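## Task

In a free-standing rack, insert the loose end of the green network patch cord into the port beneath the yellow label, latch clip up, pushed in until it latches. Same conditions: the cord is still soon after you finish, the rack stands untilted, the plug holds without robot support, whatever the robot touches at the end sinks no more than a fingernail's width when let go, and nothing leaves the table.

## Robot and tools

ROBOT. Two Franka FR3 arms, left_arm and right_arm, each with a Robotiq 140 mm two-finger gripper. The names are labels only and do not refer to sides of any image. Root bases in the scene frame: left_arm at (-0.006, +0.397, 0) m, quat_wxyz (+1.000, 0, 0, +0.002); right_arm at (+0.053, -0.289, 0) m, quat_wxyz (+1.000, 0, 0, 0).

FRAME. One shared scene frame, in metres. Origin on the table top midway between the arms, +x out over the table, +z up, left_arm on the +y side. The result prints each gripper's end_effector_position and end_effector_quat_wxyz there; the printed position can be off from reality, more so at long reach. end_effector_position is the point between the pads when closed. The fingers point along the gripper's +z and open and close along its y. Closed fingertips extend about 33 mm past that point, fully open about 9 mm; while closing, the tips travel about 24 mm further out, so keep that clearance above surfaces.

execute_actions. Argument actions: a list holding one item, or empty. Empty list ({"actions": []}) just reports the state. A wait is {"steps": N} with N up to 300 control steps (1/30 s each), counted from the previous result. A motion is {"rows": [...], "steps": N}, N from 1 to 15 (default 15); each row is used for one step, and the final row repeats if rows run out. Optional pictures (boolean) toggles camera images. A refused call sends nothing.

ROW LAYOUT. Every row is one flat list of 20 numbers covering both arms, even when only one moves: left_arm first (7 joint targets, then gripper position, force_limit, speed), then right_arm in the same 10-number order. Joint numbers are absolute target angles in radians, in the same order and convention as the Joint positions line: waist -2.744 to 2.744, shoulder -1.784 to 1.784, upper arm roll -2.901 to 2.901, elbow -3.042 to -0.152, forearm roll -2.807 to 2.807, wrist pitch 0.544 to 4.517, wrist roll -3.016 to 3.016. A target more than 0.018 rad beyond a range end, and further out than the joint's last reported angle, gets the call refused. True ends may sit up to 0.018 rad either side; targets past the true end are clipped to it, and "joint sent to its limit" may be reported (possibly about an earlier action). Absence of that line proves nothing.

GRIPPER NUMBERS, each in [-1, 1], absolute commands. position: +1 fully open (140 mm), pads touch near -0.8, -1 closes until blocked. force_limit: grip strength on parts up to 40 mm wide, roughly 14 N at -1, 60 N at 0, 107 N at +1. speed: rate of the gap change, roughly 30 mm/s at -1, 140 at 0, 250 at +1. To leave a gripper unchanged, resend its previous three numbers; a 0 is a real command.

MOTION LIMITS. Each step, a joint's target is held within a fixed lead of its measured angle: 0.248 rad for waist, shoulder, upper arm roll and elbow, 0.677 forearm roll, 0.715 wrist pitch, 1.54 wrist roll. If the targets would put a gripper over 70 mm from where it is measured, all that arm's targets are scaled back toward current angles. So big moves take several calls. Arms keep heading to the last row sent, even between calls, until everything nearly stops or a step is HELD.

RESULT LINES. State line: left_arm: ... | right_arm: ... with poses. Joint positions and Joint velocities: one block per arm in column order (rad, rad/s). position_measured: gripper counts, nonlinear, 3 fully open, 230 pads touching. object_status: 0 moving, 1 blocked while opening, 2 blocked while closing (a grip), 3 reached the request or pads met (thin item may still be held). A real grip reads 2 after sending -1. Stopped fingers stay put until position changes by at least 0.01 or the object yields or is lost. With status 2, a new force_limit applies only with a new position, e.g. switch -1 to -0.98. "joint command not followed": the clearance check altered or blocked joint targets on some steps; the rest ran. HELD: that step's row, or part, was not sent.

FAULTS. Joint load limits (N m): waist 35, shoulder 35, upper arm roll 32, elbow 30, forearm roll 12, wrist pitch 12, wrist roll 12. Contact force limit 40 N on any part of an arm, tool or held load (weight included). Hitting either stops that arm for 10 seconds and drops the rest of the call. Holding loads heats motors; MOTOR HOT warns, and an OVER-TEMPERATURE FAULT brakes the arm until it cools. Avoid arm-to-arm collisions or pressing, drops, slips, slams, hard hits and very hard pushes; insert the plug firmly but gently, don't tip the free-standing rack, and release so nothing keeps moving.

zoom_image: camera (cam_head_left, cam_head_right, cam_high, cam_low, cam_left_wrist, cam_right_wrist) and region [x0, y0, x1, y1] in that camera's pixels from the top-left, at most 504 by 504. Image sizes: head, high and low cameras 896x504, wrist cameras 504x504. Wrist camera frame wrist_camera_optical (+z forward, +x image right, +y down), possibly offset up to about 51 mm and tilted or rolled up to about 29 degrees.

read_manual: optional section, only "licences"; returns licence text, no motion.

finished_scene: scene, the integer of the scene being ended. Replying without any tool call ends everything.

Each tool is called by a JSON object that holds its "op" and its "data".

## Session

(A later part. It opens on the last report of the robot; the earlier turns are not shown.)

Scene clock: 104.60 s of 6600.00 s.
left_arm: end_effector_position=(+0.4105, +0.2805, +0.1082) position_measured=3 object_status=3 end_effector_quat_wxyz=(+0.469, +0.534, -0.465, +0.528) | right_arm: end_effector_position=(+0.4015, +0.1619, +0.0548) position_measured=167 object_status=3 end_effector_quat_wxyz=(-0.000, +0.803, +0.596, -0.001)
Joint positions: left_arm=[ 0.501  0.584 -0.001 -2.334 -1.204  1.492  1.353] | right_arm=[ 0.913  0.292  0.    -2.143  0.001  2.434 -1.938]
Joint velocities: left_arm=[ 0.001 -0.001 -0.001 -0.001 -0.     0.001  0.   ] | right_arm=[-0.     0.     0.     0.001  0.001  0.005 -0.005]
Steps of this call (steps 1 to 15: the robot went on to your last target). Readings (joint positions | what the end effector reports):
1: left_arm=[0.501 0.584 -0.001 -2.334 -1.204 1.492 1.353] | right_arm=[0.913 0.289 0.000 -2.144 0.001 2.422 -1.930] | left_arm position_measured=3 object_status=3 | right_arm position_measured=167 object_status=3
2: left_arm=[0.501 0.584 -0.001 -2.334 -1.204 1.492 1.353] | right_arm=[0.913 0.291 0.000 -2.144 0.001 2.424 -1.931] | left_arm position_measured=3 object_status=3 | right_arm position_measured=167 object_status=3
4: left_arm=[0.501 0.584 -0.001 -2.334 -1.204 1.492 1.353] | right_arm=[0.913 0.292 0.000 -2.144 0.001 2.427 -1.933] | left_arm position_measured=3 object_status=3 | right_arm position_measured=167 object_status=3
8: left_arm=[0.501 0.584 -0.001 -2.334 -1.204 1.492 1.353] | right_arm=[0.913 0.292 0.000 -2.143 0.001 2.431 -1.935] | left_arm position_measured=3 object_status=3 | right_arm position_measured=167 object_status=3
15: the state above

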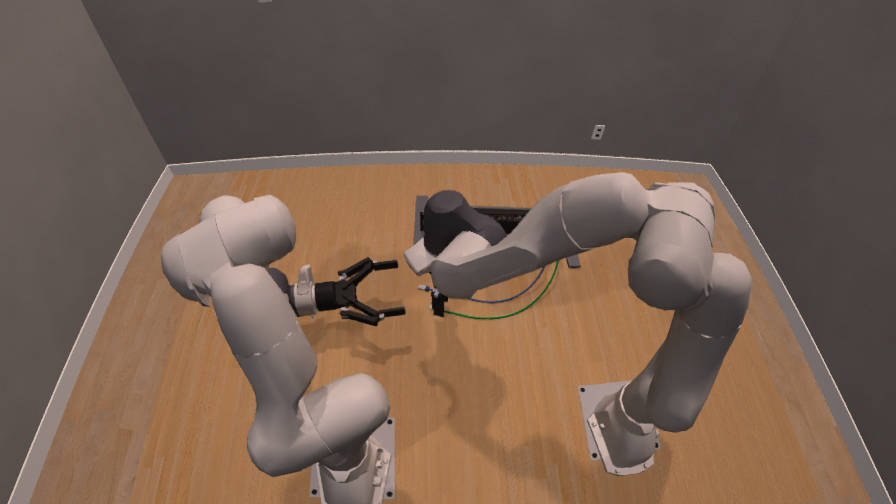

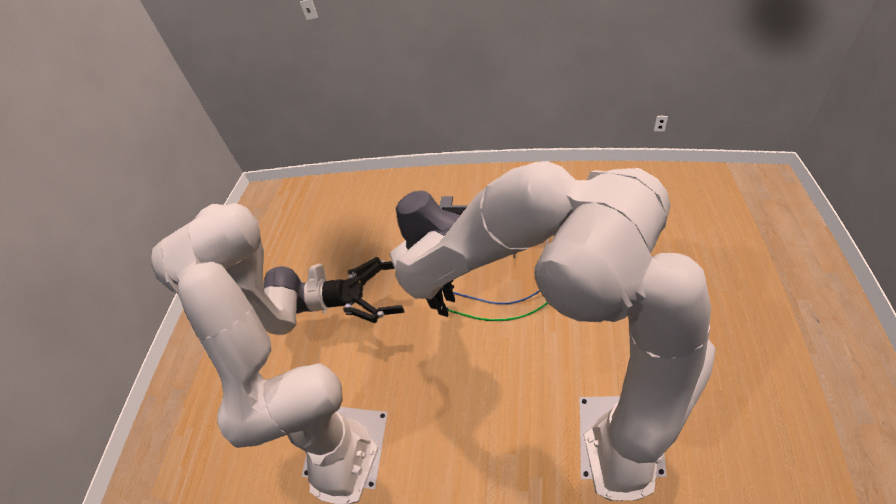

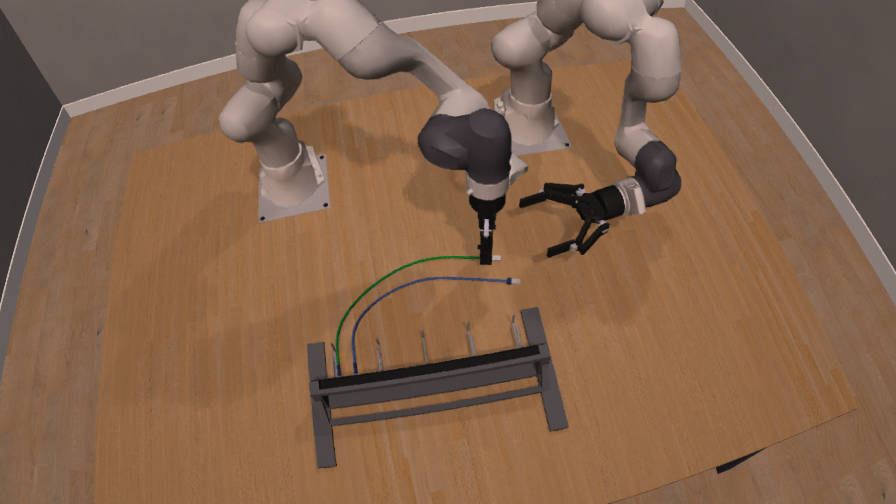

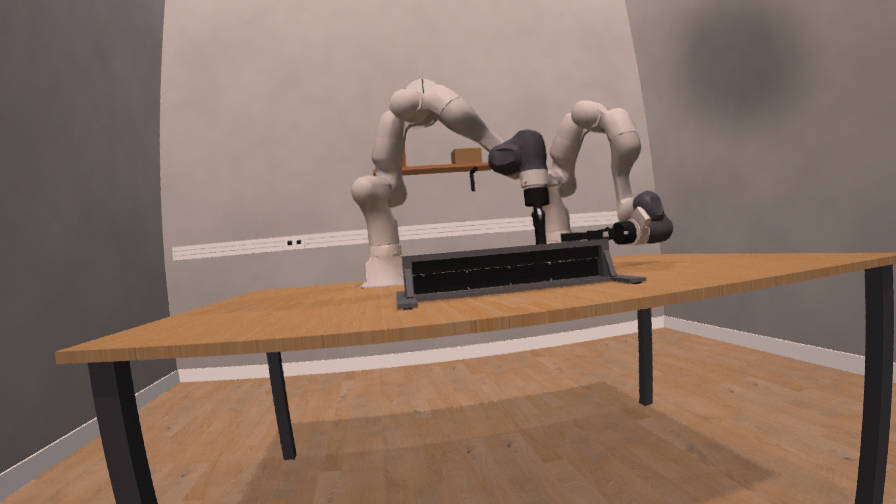

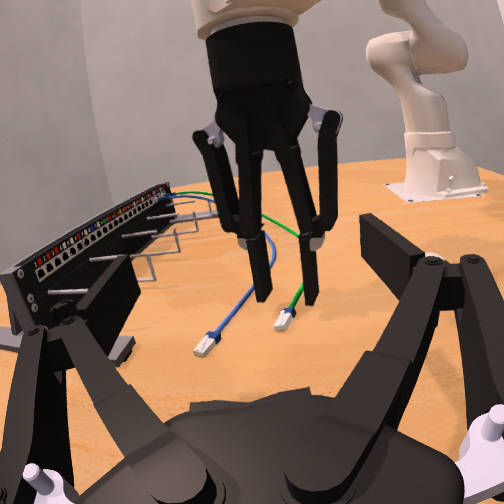

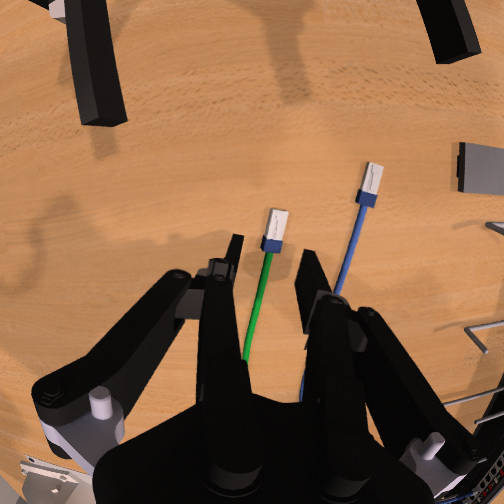

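{"op": "execute_actions", "data": {"actions": [{"rows": [
[0.5,0.583,0,-2.333,-1.2,1.49,1.36,1,0,0,0.913,0.292,0,-2.143,0.002,2.432,-1.96,-0.45,0,-0.5],
[0.5,0.583,0,-2.333,-1.2,1.49,1.36,1,0,0,0.913,0.292,0,-2.143,0.004,2.4265,-1.978,-0.45,0,-0.5],
[0.5,0.583,0,-2.333,-1.2,1.49,1.36,1,0,0,0.912,0.2925,0,-2.141,0.011,2.418,-1.998,-0.45,0,-0.5],
[0.5,0.583,0,-2.333,-1.2,1.49,1.36,1,0,0,0.909,0.295,0,-2.137,0.0225,2.406,-2.02,-0.45,0,-0.5],
[0.5,0.583,0,-2.333,-1.2,1.49,1.36,1,0,0,0.904,0.299,0,-2.13,0.0376,2.392,-2.044,-0.45,0,-0.5],
[0.5,0.583,0,-2.333,-1.2,1.49,1.36,1,0,0,0.898,0.304,0,-2.1215,0.056,2.377,-2.07,-0.45,0,-0.5],
[0.5,0.583,0,-2.333,-1.2,1.49,1.36,1,0,0,0.89,0.31,0,-2.111,0.076,2.36,-2.096,-0.45,0,-0.5],
[0.5,0.583,0,-2.333,-1.2,1.49,1.36,1,0,0,0.882,0.3166,0,-2.099,0.099,2.342,-2.122,-0.45,0,-0.5],
[0.5,0.583,0,-2.333,-1.2,1.49,1.36,1,0,0,0.8726,0.324,0,-2.086,0.122,2.324,-2.148,-0.45,0,-0.5],
[0.5,0.583,0,-2.333,-1.2,1.49,1.36,1,0,0,0.863,0.3316,0,-2.072,0.146,2.306,-2.172,-0.45,0,-0.5],
[0.5,0.583,0,-2.333,-1.2,1.49,1.36,1,0,0,0.853,0.3395,0,-2.058,0.17,2.288,-2.194,-0.45,0,-0.5],
[0.5,0.583,0,-2.333,-1.2,1.49,1.36,1,0,0,0.843,0.3474,0,-2.044,0.194,2.271,-2.214,-0.45,0,-0.5],
[0.5,0.583,0,-2.333,-1.2,1.49,1.36,1,0,0,0.833,0.355,0,-2.03,0.216,2.256,-2.231,-0.45,0,-0.5],
[0.5,0.583,0,-2.333,-1.2,1.49,1.36,1,0,0,0.824,0.3624,0,-2.017,0.237,2.242,-2.243,-0.45,0,-0.5],
[0.5,0.583,0,-2.333,-1.2,1.49,1.36,1,0,0,0.8155,0.369,0,-2.005,0.255,2.23,-2.251,-0.45,0,-0.5]], "steps": 15}], "pictures": false}}

{"op": "execute_actions", "data": {"actions": [{"rows": [
[0.5,0.583,0,-2.333,-1.2,1.49,1.36,1,0,0,0.808,0.375,0,-1.994,0.27,2.2215,-2.254,-0.45,0,-0.5],
[0.5,0.583,0,-2.333,-1.2,1.49,1.36,1,0,0,0.8016,0.38,0,-1.985,0.282,2.216,-2.254,-0.45,0,-0.5],
[0.5,0.583,0,-2.333,-1.2,1.49,1.36,1,0,0,0.797,0.384,0,-1.9785,0.289,2.214,-2.254,-0.45,0,-0.5],
[0.5,0.583,0,-2.333,-1.2,1.49,1.36,1,0,0,0.794,0.386,0,-1.974,0.2916,2.214,-2.254,-0.45,0,-0.5],
[0.5,0.583,0,-2.333,-1.2,1.49,1.36,1,0,0,0.7927,0.387,0,-1.9727,0.2916,2.214,-2.254,-0.45,0,-0.5]], "steps": 15}], "pictures": false}}

{"op": "execute_actions", "data": {"actions": [{"steps": 15}]}}

{"op": "zoom_image", "data": {"camera": "cam_left_wrist", "region": [245, 260, 335, 350]}}

{"op": "zoom_image", "data": {"camera": "cam_right_wrist", "region": [220, 190, 330, 300]}}

Scene clock: 204.77 s of 6600.00 s.
left_arm: end_effector_position=(+0.4105, +0.2805, +0.1082) position_measured=3 object_status=3 end_effector_quat_wxyz=(+0.469, +0.534, -0.465, +0.528) | right_arm: end_effector_position=(+0.4102, +0.1581, +0.0551) position_measured=186 object_status=3 end_effector_quat_wxyz=(-0.060, +0.809, +0.582, -0.054)
Joint positions: left_arm=[ 0.501  0.584 -0.001 -2.334 -1.204  1.492  1.353] | right_arm=[ 0.837  0.352  0.001 -2.035  0.187  2.298 -2.112]
Joint velocities: left_arm=[-0.001 -0.001 -0.     0.001  0.001 -0.     0.001] | right_arm=[-0.277  0.206 -0.018  0.365  0.565 -0.385 -0.447]
Steps of this call (steps 1 to 15: the robot went on to your last target; steps 16 to 90: nothing new was sent; then 96.67 s passed at rest; steps 91 to 105: all 15 steps of this action). Readings (joint positions | what the end effector reports):
91: left_arm=[0.501 0.584 -0.001 -2.334 -1.204 1.492 1.353] | right_arm=[0.913 0.292 0.000 -2.143 0.001 2.435 -1.941] | left_arm position_measured=3 object_status=3 | right_arm position_measured=167 object_status=0
92: left_arm=[0.501 0.584 -0.001 -2.334 -1.204 1.492 1.353] | right_arm=[0.913 0.292 0.000 -2.143 0.001 2.434 -1.944] | left_arm position_measured=3 object_status=3 | right_arm position_measured=171 object_status=0
94: left_arm=[0.501 0.584 -0.001 -2.334 -1.204 1.492 1.353] | right_arm=[0.912 0.292 0.000 -2.142 0.007 2.428 -1.956] | left_arm position_measured=3 object_status=3 | right_arm position_measured=180 object_status=0
98: left_arm=[0.501 0.584 -0.001 -2.334 -1.204 1.492 1.353] | right_arm=[0.899 0.304 0.001 -2.120 0.049 2.395 -2.000] | left_arm position_measured=3 object_status=3 | right_arm position_measured=186 object_status=0
105: the state above

Scene clock: 205.27 s of 6600.00 s.
left_arm: end_effector_position=(+0.4105, +0.2805, +0.1082) position_measured=3 object_status=3 end_effector_quat_wxyz=(+0.469, +0.534, -0.465, +0.528) | right_arm: end_effector_position=(+0.4150, +0.1586, +0.0584) position_measured=186 object_status=3 end_effector_quat_wxyz=(-0.103, +0.804, +0.581, -0.076)
Joint positions: left_arm=[ 0.501  0.584 -0.001 -2.334 -1.204  1.492  1.353] | right_arm=[ 0.793  0.385 -0.001 -1.976  0.288  2.221 -2.223]
Joint velocities: left_arm=[0.    0.    0.    0.    0.001 0.001 0.   ] | right_arm=[-0.     0.     0.     0.001  0.015 -0.027 -0.09 ]
Steps of this call (steps 1 to 15: all 15 steps of this action). Readings (joint positions | what the end effector reports):
1: left_arm=[0.501 0.584 -0.001 -2.334 -1.204 1.492 1.353] | right_arm=[0.828 0.359 0.001 -2.023 0.206 2.285 -2.126] | left_arm position_measured=3 object_status=3 | right_arm position_measured=186 object_status=3
2: left_arm=[0.501 0.584 -0.001 -2.334 -1.204 1.492 1.353] | right_arm=[0.819 0.365 0.001 -2.011 0.223 2.273 -2.139] | left_arm position_measured=3 object_status=3 | right_arm position_measured=186 object_status=3
4: left_arm=[0.501 0.584 -0.001 -2.334 -1.204 1.492 1.353] | right_arm=[0.805 0.375 -0.000 -1.993 0.251 2.255 -2.161] | left_arm position_measured=3 object_status=3 | right_arm position_measured=186 object_status=3
8: left_arm=[0.501 0.584 -0.001 -2.334 -1.204 1.492 1.353] | right_arm=[0.794 0.383 -0.001 -1.978 0.277 2.234 -2.192] | left_arm position_measured=3 object_status=3 | right_arm position_measured=186 object_status=3
15: the state above

Scene clock: 205.77 s of 6600.00 s.
left_arm: end_effector_position=(+0.4105, +0.2805, +0.1082) position_measured=3 object_status=3 end_effector_quat_wxyz=(+0.469, +0.534, -0.465, +0.528) | right_arm: end_effector_position=(+0.4137, +0.1582, +0.0584) position_measured=186 object_status=3 end_effector_quat_wxyz=(-0.104, +0.797, +0.589, -0.077)
Joint positions: left_arm=[ 0.501  0.584 -0.001 -2.334 -1.204  1.492  1.353] | right_arm=[ 0.793  0.385 -0.001 -1.975  0.289  2.217 -2.245]
Joint velocities: left_arm=[-0.001  0.002 -0.     0.001  0.     0.001 -0.002] | right_arm=[-0.     0.001 -0.    -0.     0.    -0.002 -0.016]
Steps of this call (steps 1 to 15: the robot went on to your last target). Readings (joint positions | what the end effector reports):
1: left_arm=[0.501 0.584 -0.001 -2.334 -1.204 1.492 1.353] | right_arm=[0.793 0.385 -0.001 -1.976 0.288 2.220 -2.226] | left_arm position_measured=3 object_status=3 | right_arm position_measured=186 object_status=3
2: left_arm=[0.501 0.584 -0.001 -2.334 -1.204 1.492 1.353] | right_arm=[0.793 0.385 -0.001 -1.976 0.288 2.219 -2.228] | left_arm position_measured=3 object_status=3 | right_arm position_measured=186 object_status=3
4: left_arm=[0.501 0.584 -0.001 -2.334 -1.204 1.492 1.353] | right_arm=[0.793 0.385 -0.001 -1.975 0.289 2.218 -2.233] | left_arm position_measured=3 object_status=3 | right_arm position_measured=186 object_status=3
8: left_arm=[0.501 0.584 -0.001 -2.334 -1.204 1.492 1.353] | right_arm=[0.793 0.385 -0.001 -1.975 0.289 2.217 -2.239] | left_arm position_measured=3 object_status=3 | right_arm position_measured=186 object_status=3
15: the state above

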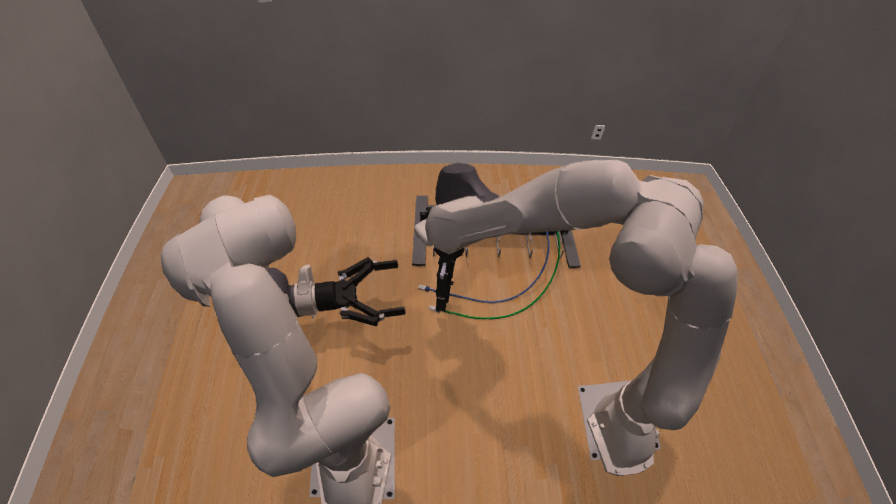

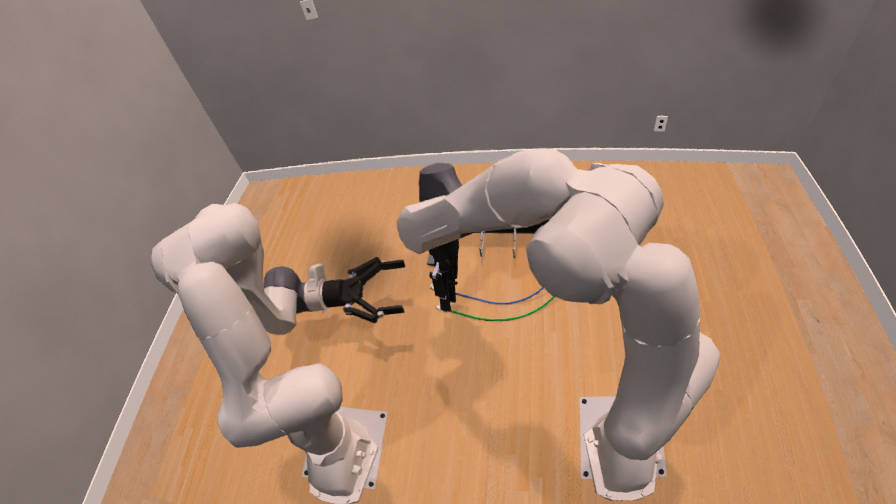

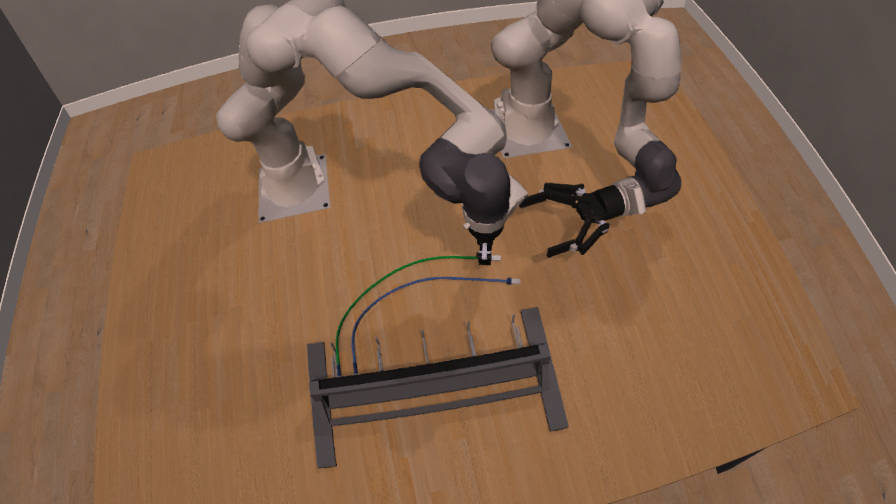

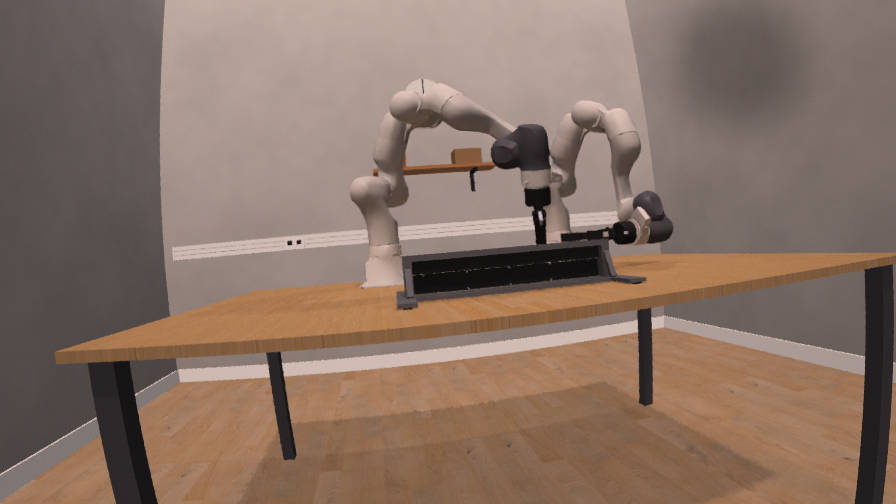

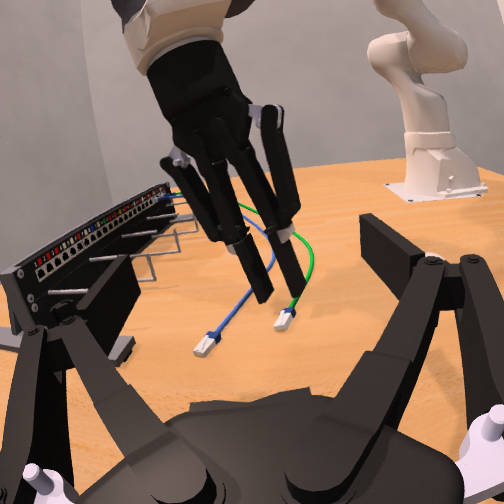

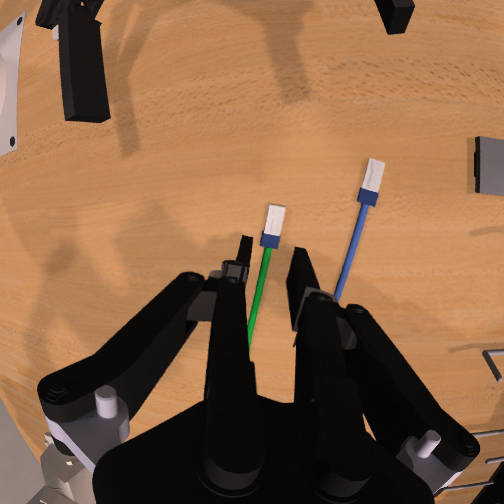

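Region (245, 260, 335, 350) of cam_left_wrist's 504x504 image, scaled by 5.600, with more detail than that image has.

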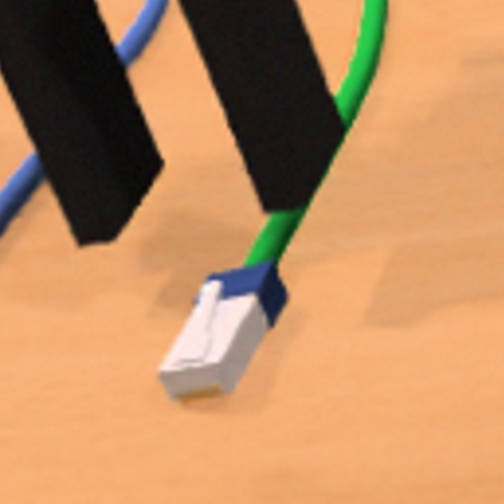

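Region (220, 190, 330, 300) of cam_right_wrist's 504x504 image, scaled by 4.582, with more detail than that image has.

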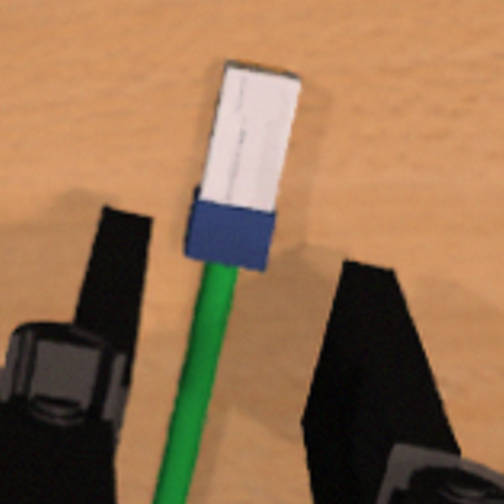

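{"op": "execute_actions", "data": {"actions": []}}

Scene clock: 220.23 s of 6600.00 s.
left_arm: end_effector_position=(+0.4105, +0.2805, +0.1082) position_measured=3 object_status=3 end_effector_quat_wxyz=(+0.469, +0.534, -0.465, +0.528) | right_arm: end_effector_position=(+0.4136, +0.1582, +0.0584) position_measured=186 object_status=3 end_effector_quat_wxyz=(-0.104, +0.796, +0.592, -0.077)
Joint positions: left_arm=[ 0.501  0.584 -0.001 -2.334 -1.204  1.492  1.353] | right_arm=[ 0.793  0.385 -0.001 -1.975  0.29   2.216 -2.25 ]
Joint velocities: left_arm=[-0.     0.    -0.002 -0.     0.     0.    -0.001] | right_arm=[ 0.    -0.     0.    -0.     0.    -0.001 -0.001]
Steps of this call (steps 1 to 15: the robot went on to your last target; steps 16 to 90: nothing new was sent; then 11.47 s passed at rest). Readings (joint positions | what the end effector reports):
1: left_arm=[0.501 0.584 -0.001 -2.334 -1.204 1.492 1.353] | right_arm=[0.793 0.385 -0.001 -1.975 0.289 2.217 -2.245] | left_arm position_measured=3 object_status=3 | right_arm position_measured=186 object_status=3
2: left_arm=[0.501 0.584 -0.001 -2.334 -1.204 1.492 1.353] | right_arm=[0.793 0.385 -0.001 -1.975 0.289 2.216 -2.246] | left_arm position_measured=3 object_status=3 | right_arm position_measured=186 object_status=3
4: left_arm=[0.501 0.584 -0.001 -2.334 -1.204 1.492 1.353] | right_arm=[0.793 0.385 -0.001 -1.975 0.289 2.216 -2.246] | left_arm position_measured=3 object_status=3 | right_arm position_measured=186 object_status=3
8: left_arm=[0.501 0.584 -0.001 -2.334 -1.204 1.492 1.353] | right_arm=[0.793 0.385 -0.001 -1.975 0.289 2.216 -2.248] | left_arm position_measured=3 object_status=3 | right_arm position_measured=186 object_status=3
90: the state above
All arms were judged still, so your last target was given up. Only a new action makes them travel on or press farther. Fingers that are still opening or closing keep moving.

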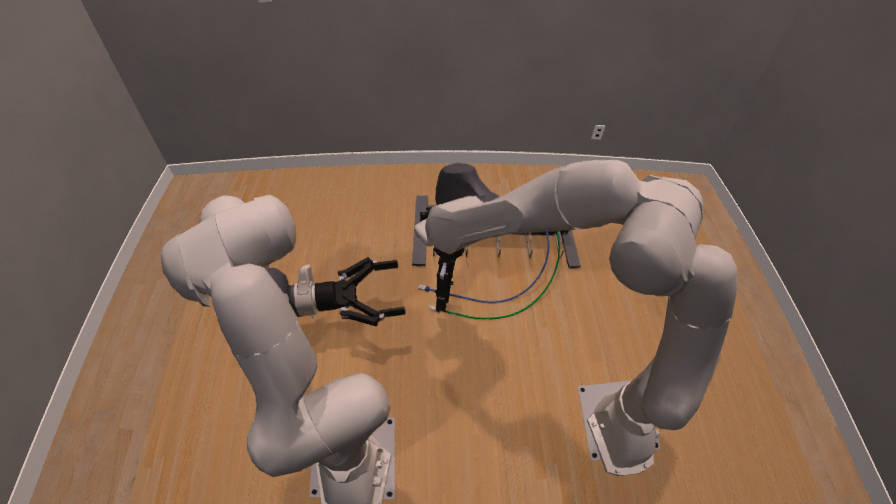

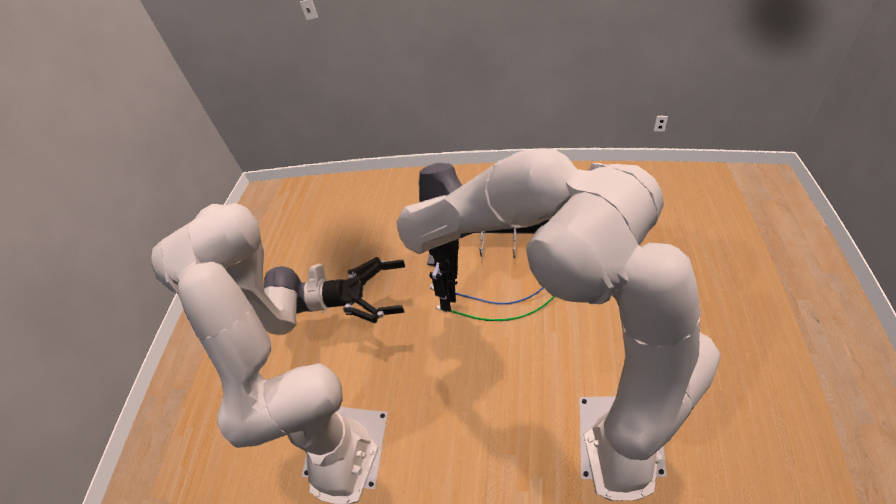

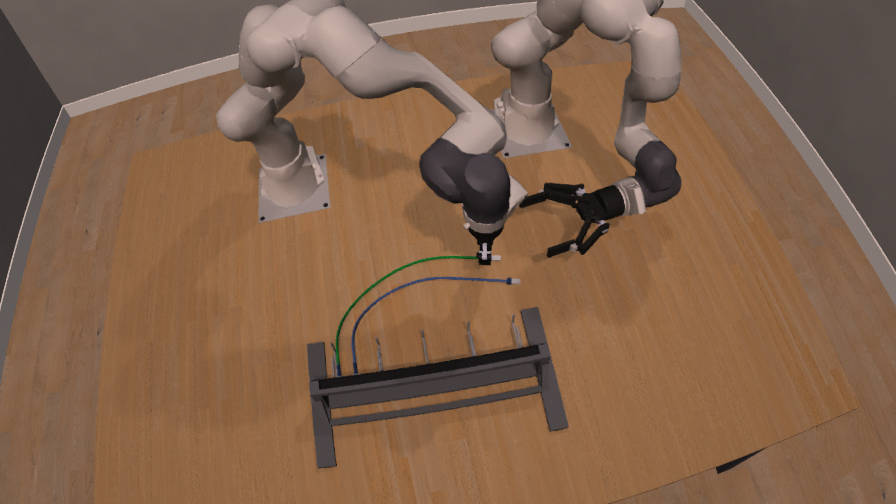

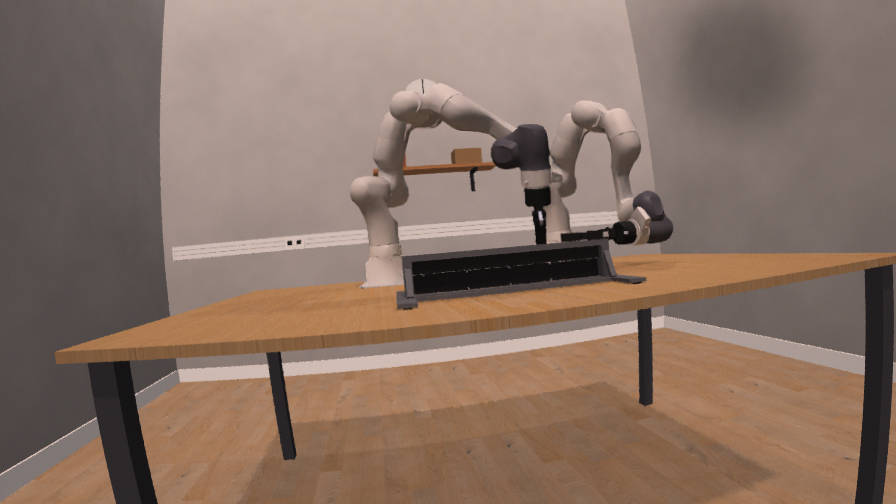

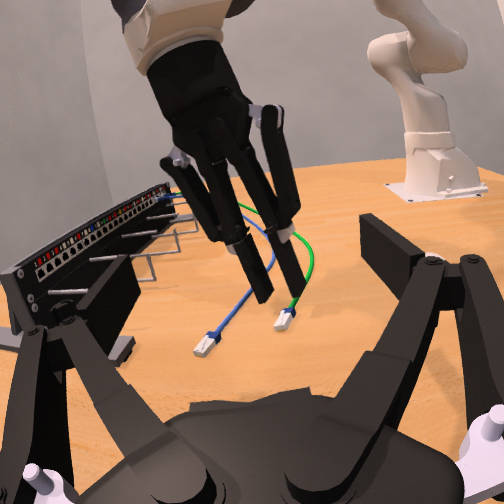

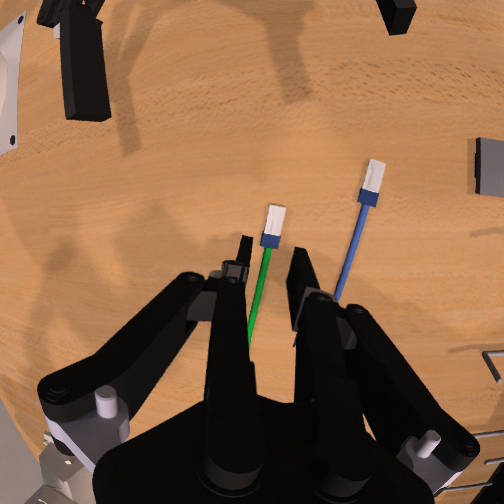

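{"op": "execute_actions", "data": {"actions": [{"rows":[[0.5,0.583,0,-2.333,-1.2,1.49,1.36,1,0,0,0.7931,0.3882,0,-1.9735,0.292,2.217,-2.254,-0.45,0,-0.5],[0.5,0.583,0,-2.333,-1.2,1.49,1.36,1,0,0,0.7938,0.3898,0,-1.9745,0.2925,2.221,-2.254,-0.45,0,-0.5],[0.5,0.583,0,-2.333,-1.2,1.49,1.36,1,0,0,0.7946,0.392,0,-1.976,0.2932,2.225,-2.254,-0.45,0,-0.5],[0.5,0.583,0,-2.333,-1.2,1.49,1.36,1,0,0,0.7956,0.3946,0,-1.9778,0.294,2.230,-2.2545,-0.45,0,-0.5],[0.5,0.583,0,-2.333,-1.2,1.49,1.36,1,0,0,0.7967,0.3974,0,-1.9796,0.295,2.235,-2.2545,-0.45,0,-0.5],[0.5,0.583,0,-2.333,-1.2,1.49,1.36,1,0,0,0.7978,0.400,0,-1.9815,0.296,2.240,-2.255,-0.45,0,-0.5],[0.5,0.583,0,-2.333,-1.2,1.49,1.36,1,0,0,0.7988,0.403,0,-1.9833,0.297,2.245,-2.255,-0.45,0,-0.5],[0.5,0.583,0,-2.333,-1.2,1.49,1.36,1,0,0,0.7998,0.4055,0,-1.985,0.298,2.249,-2.255,-0.45,0,-0.5],[0.5,0.583,0,-2.333,-1.2,1.49,1.36,1,0,0,0.8007,0.4077,0,-1.9865,0.299,2.252,-2.255,-0.45,0,-0.5],[0.5,0.583,0,-2.333,-1.2,1.49,1.36,1,0,0,0.8015,0.4092,0,-1.9875,0.300,2.254,-2.255,-0.45,0,-0.5],[0.5,0.583,0,-2.333,-1.2,1.49,1.36,1,0,0,0.8025,0.410,0,-1.9881,0.301,2.255,-2.255,-0.45,0,-0.5]],"steps":15}], "pictures": false}}

{"op": "execute_actions", "data": {"actions": [{"steps":15}]}}

Scene clock: 230.37 s of 6600.00 s.
left_arm: end_effector_position=(+0.4105, +0.2805, +0.1082) position_measured=3 object_status=3 end_effector_quat_wxyz=(+0.469, +0.534, -0.465, +0.528) | right_arm: end_effector_position=(+0.4089, +0.1586, +0.0420) position_measured=186 object_status=3 end_effector_quat_wxyz=(-0.104, +0.797, +0.590, -0.080)
Joint positions: left_arm=[ 0.501  0.584 -0.001 -2.334 -1.204  1.492  1.353] | right_arm=[ 0.801  0.409 -0.001 -1.986  0.298  2.247 -2.25 ]
Joint velocities: left_arm=[-0.001 -0.001  0.     0.     0.     0.     0.001] | right_arm=[ 0.005  0.007 -0.    -0.004  0.009  0.034 -0.   ]
Steps of this call (steps 1 to 90: nothing new was sent; then 6.63 s passed at rest; steps 91 to 105: all 15 steps of this action). Readings (joint positions | what the end effector reports):
91: left_arm=[0.501 0.584 -0.001 -2.334 -1.204 1.492 1.353] | right_arm=[0.793 0.385 -0.001 -1.975 0.290 2.216 -2.250] | left_arm position_measured=3 object_status=3 | right_arm position_measured=186 object_status=3
92: left_arm=[0.501 0.584 -0.001 -2.334 -1.204 1.492 1.353] | right_arm=[0.793 0.385 -0.001 -1.975 0.290 2.217 -2.250] | left_arm position_measured=3 object_status=3 | right_arm position_measured=186 object_status=3
94: left_arm=[0.501 0.584 -0.001 -2.334 -1.204 1.492 1.353] | right_arm=[0.793 0.388 -0.001 -1.975 0.291 2.219 -2.250] | left_arm position_measured=3 object_status=3 | right_arm position_measured=186 object_status=3
98: left_arm=[0.501 0.584 -0.001 -2.334 -1.204 1.492 1.353] | right_arm=[0.796 0.396 -0.001 -1.978 0.293 2.231 -2.250] | left_arm position_measured=3 object_status=3 | right_arm position_measured=186 object_status=3
105: the state above

Scene clock: 230.87 s of 6600.00 s.
left_arm: end_effector_position=(+0.4105, +0.2805, +0.1082) position_measured=3 object_status=3 end_effector_quat_wxyz=(+0.469, +0.534, -0.465, +0.528) | right_arm: end_effector_position=(+0.4103, +0.1597, +0.0421) position_measured=186 object_status=3 end_effector_quat_wxyz=(-0.104, +0.797, +0.589, -0.077)
Joint positions: left_arm=[ 0.501  0.584 -0.001 -2.334 -1.204  1.492  1.353] | right_arm=[ 0.801  0.409 -0.001 -1.986  0.299  2.252 -2.251]
Joint velocities: left_arm=[ 0.001 -0.002  0.    -0.002  0.     0.     0.001] | right_arm=[ 0.001 -0.001  0.001  0.001  0.001  0.001  0.001]
Steps of this call (steps 1 to 15: the robot went on to your last target). Readings (joint positions | what the end effector reports):
1: left_arm=[0.501 0.584 -0.001 -2.334 -1.204 1.492 1.353] | right_arm=[0.801 0.409 -0.001 -1.986 0.298 2.248 -2.250] | left_arm position_measured=3 object_status=3 | right_arm position_measured=186 object_status=3
2: left_arm=[0.501 0.584 -0.001 -2.334 -1.204 1.492 1.353] | right_arm=[0.801 0.409 -0.001 -1.986 0.298 2.249 -2.250] | left_arm position_measured=3 object_status=3 | right_arm position_measured=186 object_status=3
4: left_arm=[0.501 0.584 -0.001 -2.334 -1.204 1.492 1.353] | right_arm=[0.801 0.409 -0.001 -1.986 0.299 2.250 -2.251] | left_arm position_measured=3 object_status=3 | right_arm position_measured=186 object_status=3
8: left_arm=[0.501 0.584 -0.001 -2.334 -1.204 1.492 1.353] | right_arm=[0.801 0.409 -0.001 -1.986 0.299 2.251 -2.251] | left_arm position_measured=3 object_status=3 | right_arm position_measured=186 object_status=3
15: the state above
All arms were judged still, so your last target was given up. Only a new action makes them travel on or press farther. Fingers that are still opening or closing keep moving.

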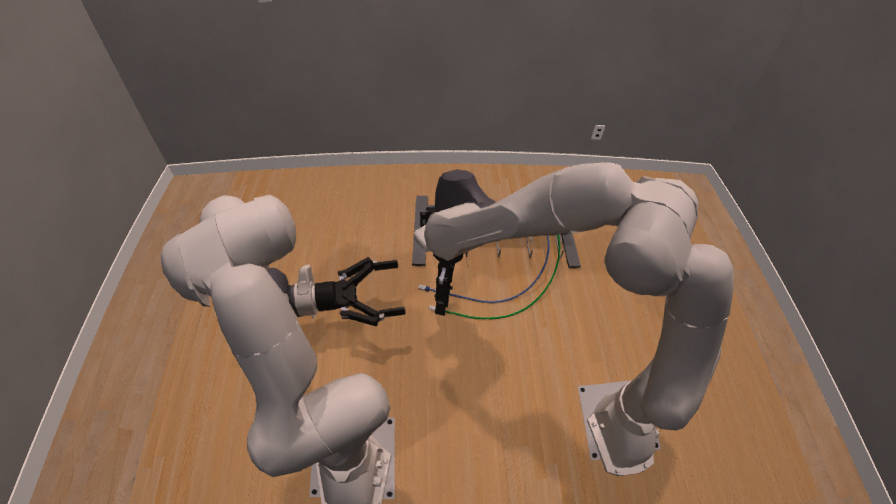

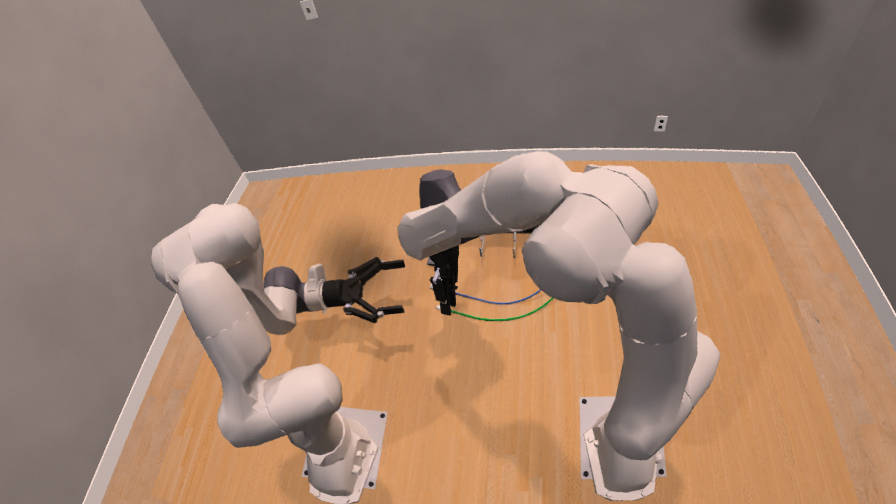

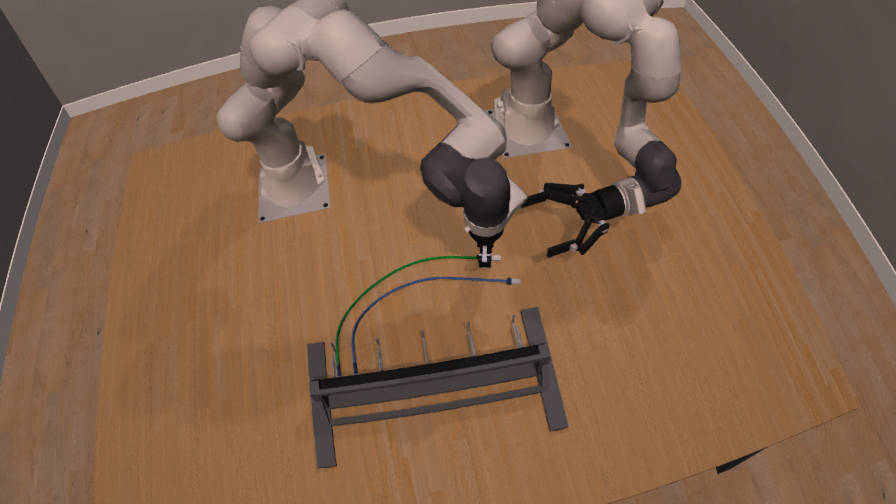

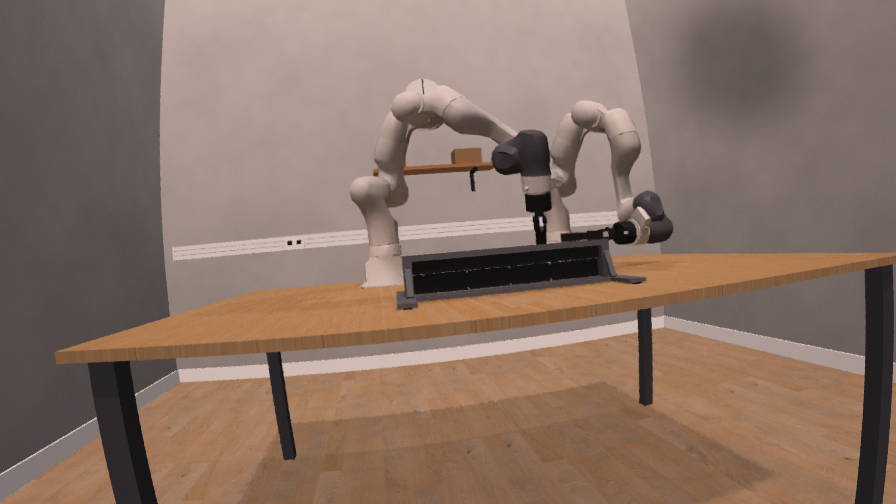

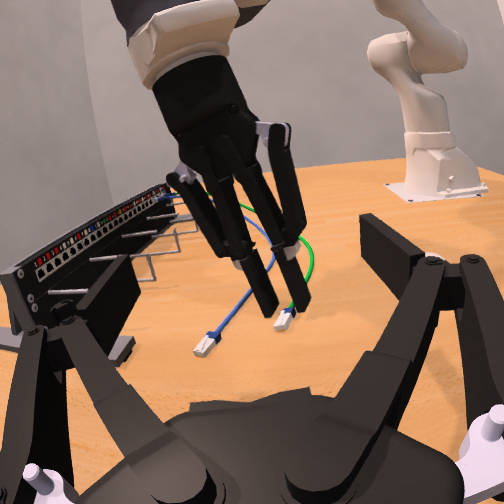

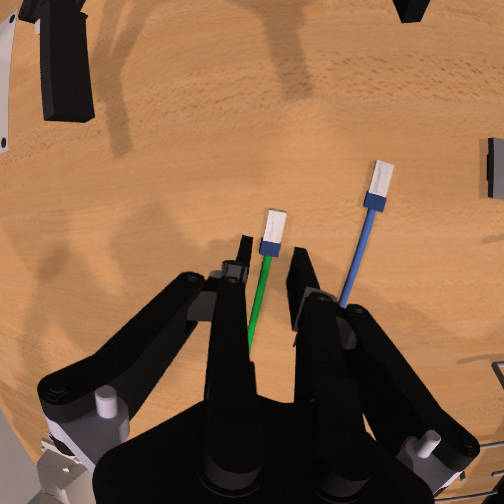

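{"op": "zoom_image", "data": {"camera": "cam_left_wrist", "region": [245, 260, 335, 350]}}

{"op": "zoom_image", "data": {"camera": "cam_right_wrist", "region": [220, 190, 330, 300]}}

{"op": "zoom_image", "data": {"camera": "cam_high", "region": [450, 220, 530, 290]}}

Region (245, 260, 335, 350) of cam_left_wrist's 504x504 image, scaled by 5.600, with more detail than that image has.

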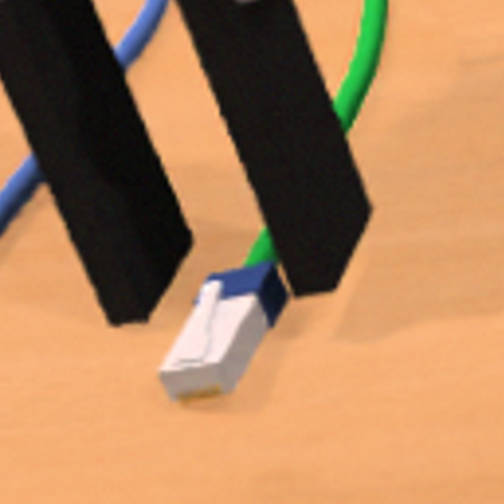

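Region (220, 190, 330, 300) of cam_right_wrist's 504x504 image, scaled by 4.582, with more detail than that image has.

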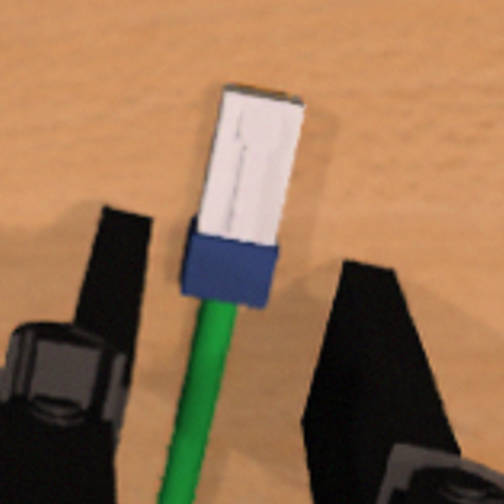

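Region (450, 220, 530, 290) of cam_high's 896x504 image, scaled by 6.300, with more detail than that image has; it fills the top 441 rows of this view, and the rest is white.

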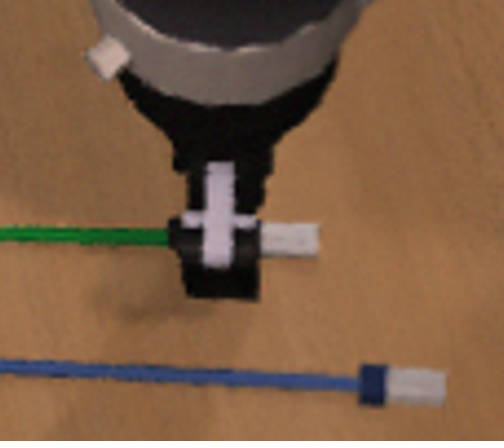

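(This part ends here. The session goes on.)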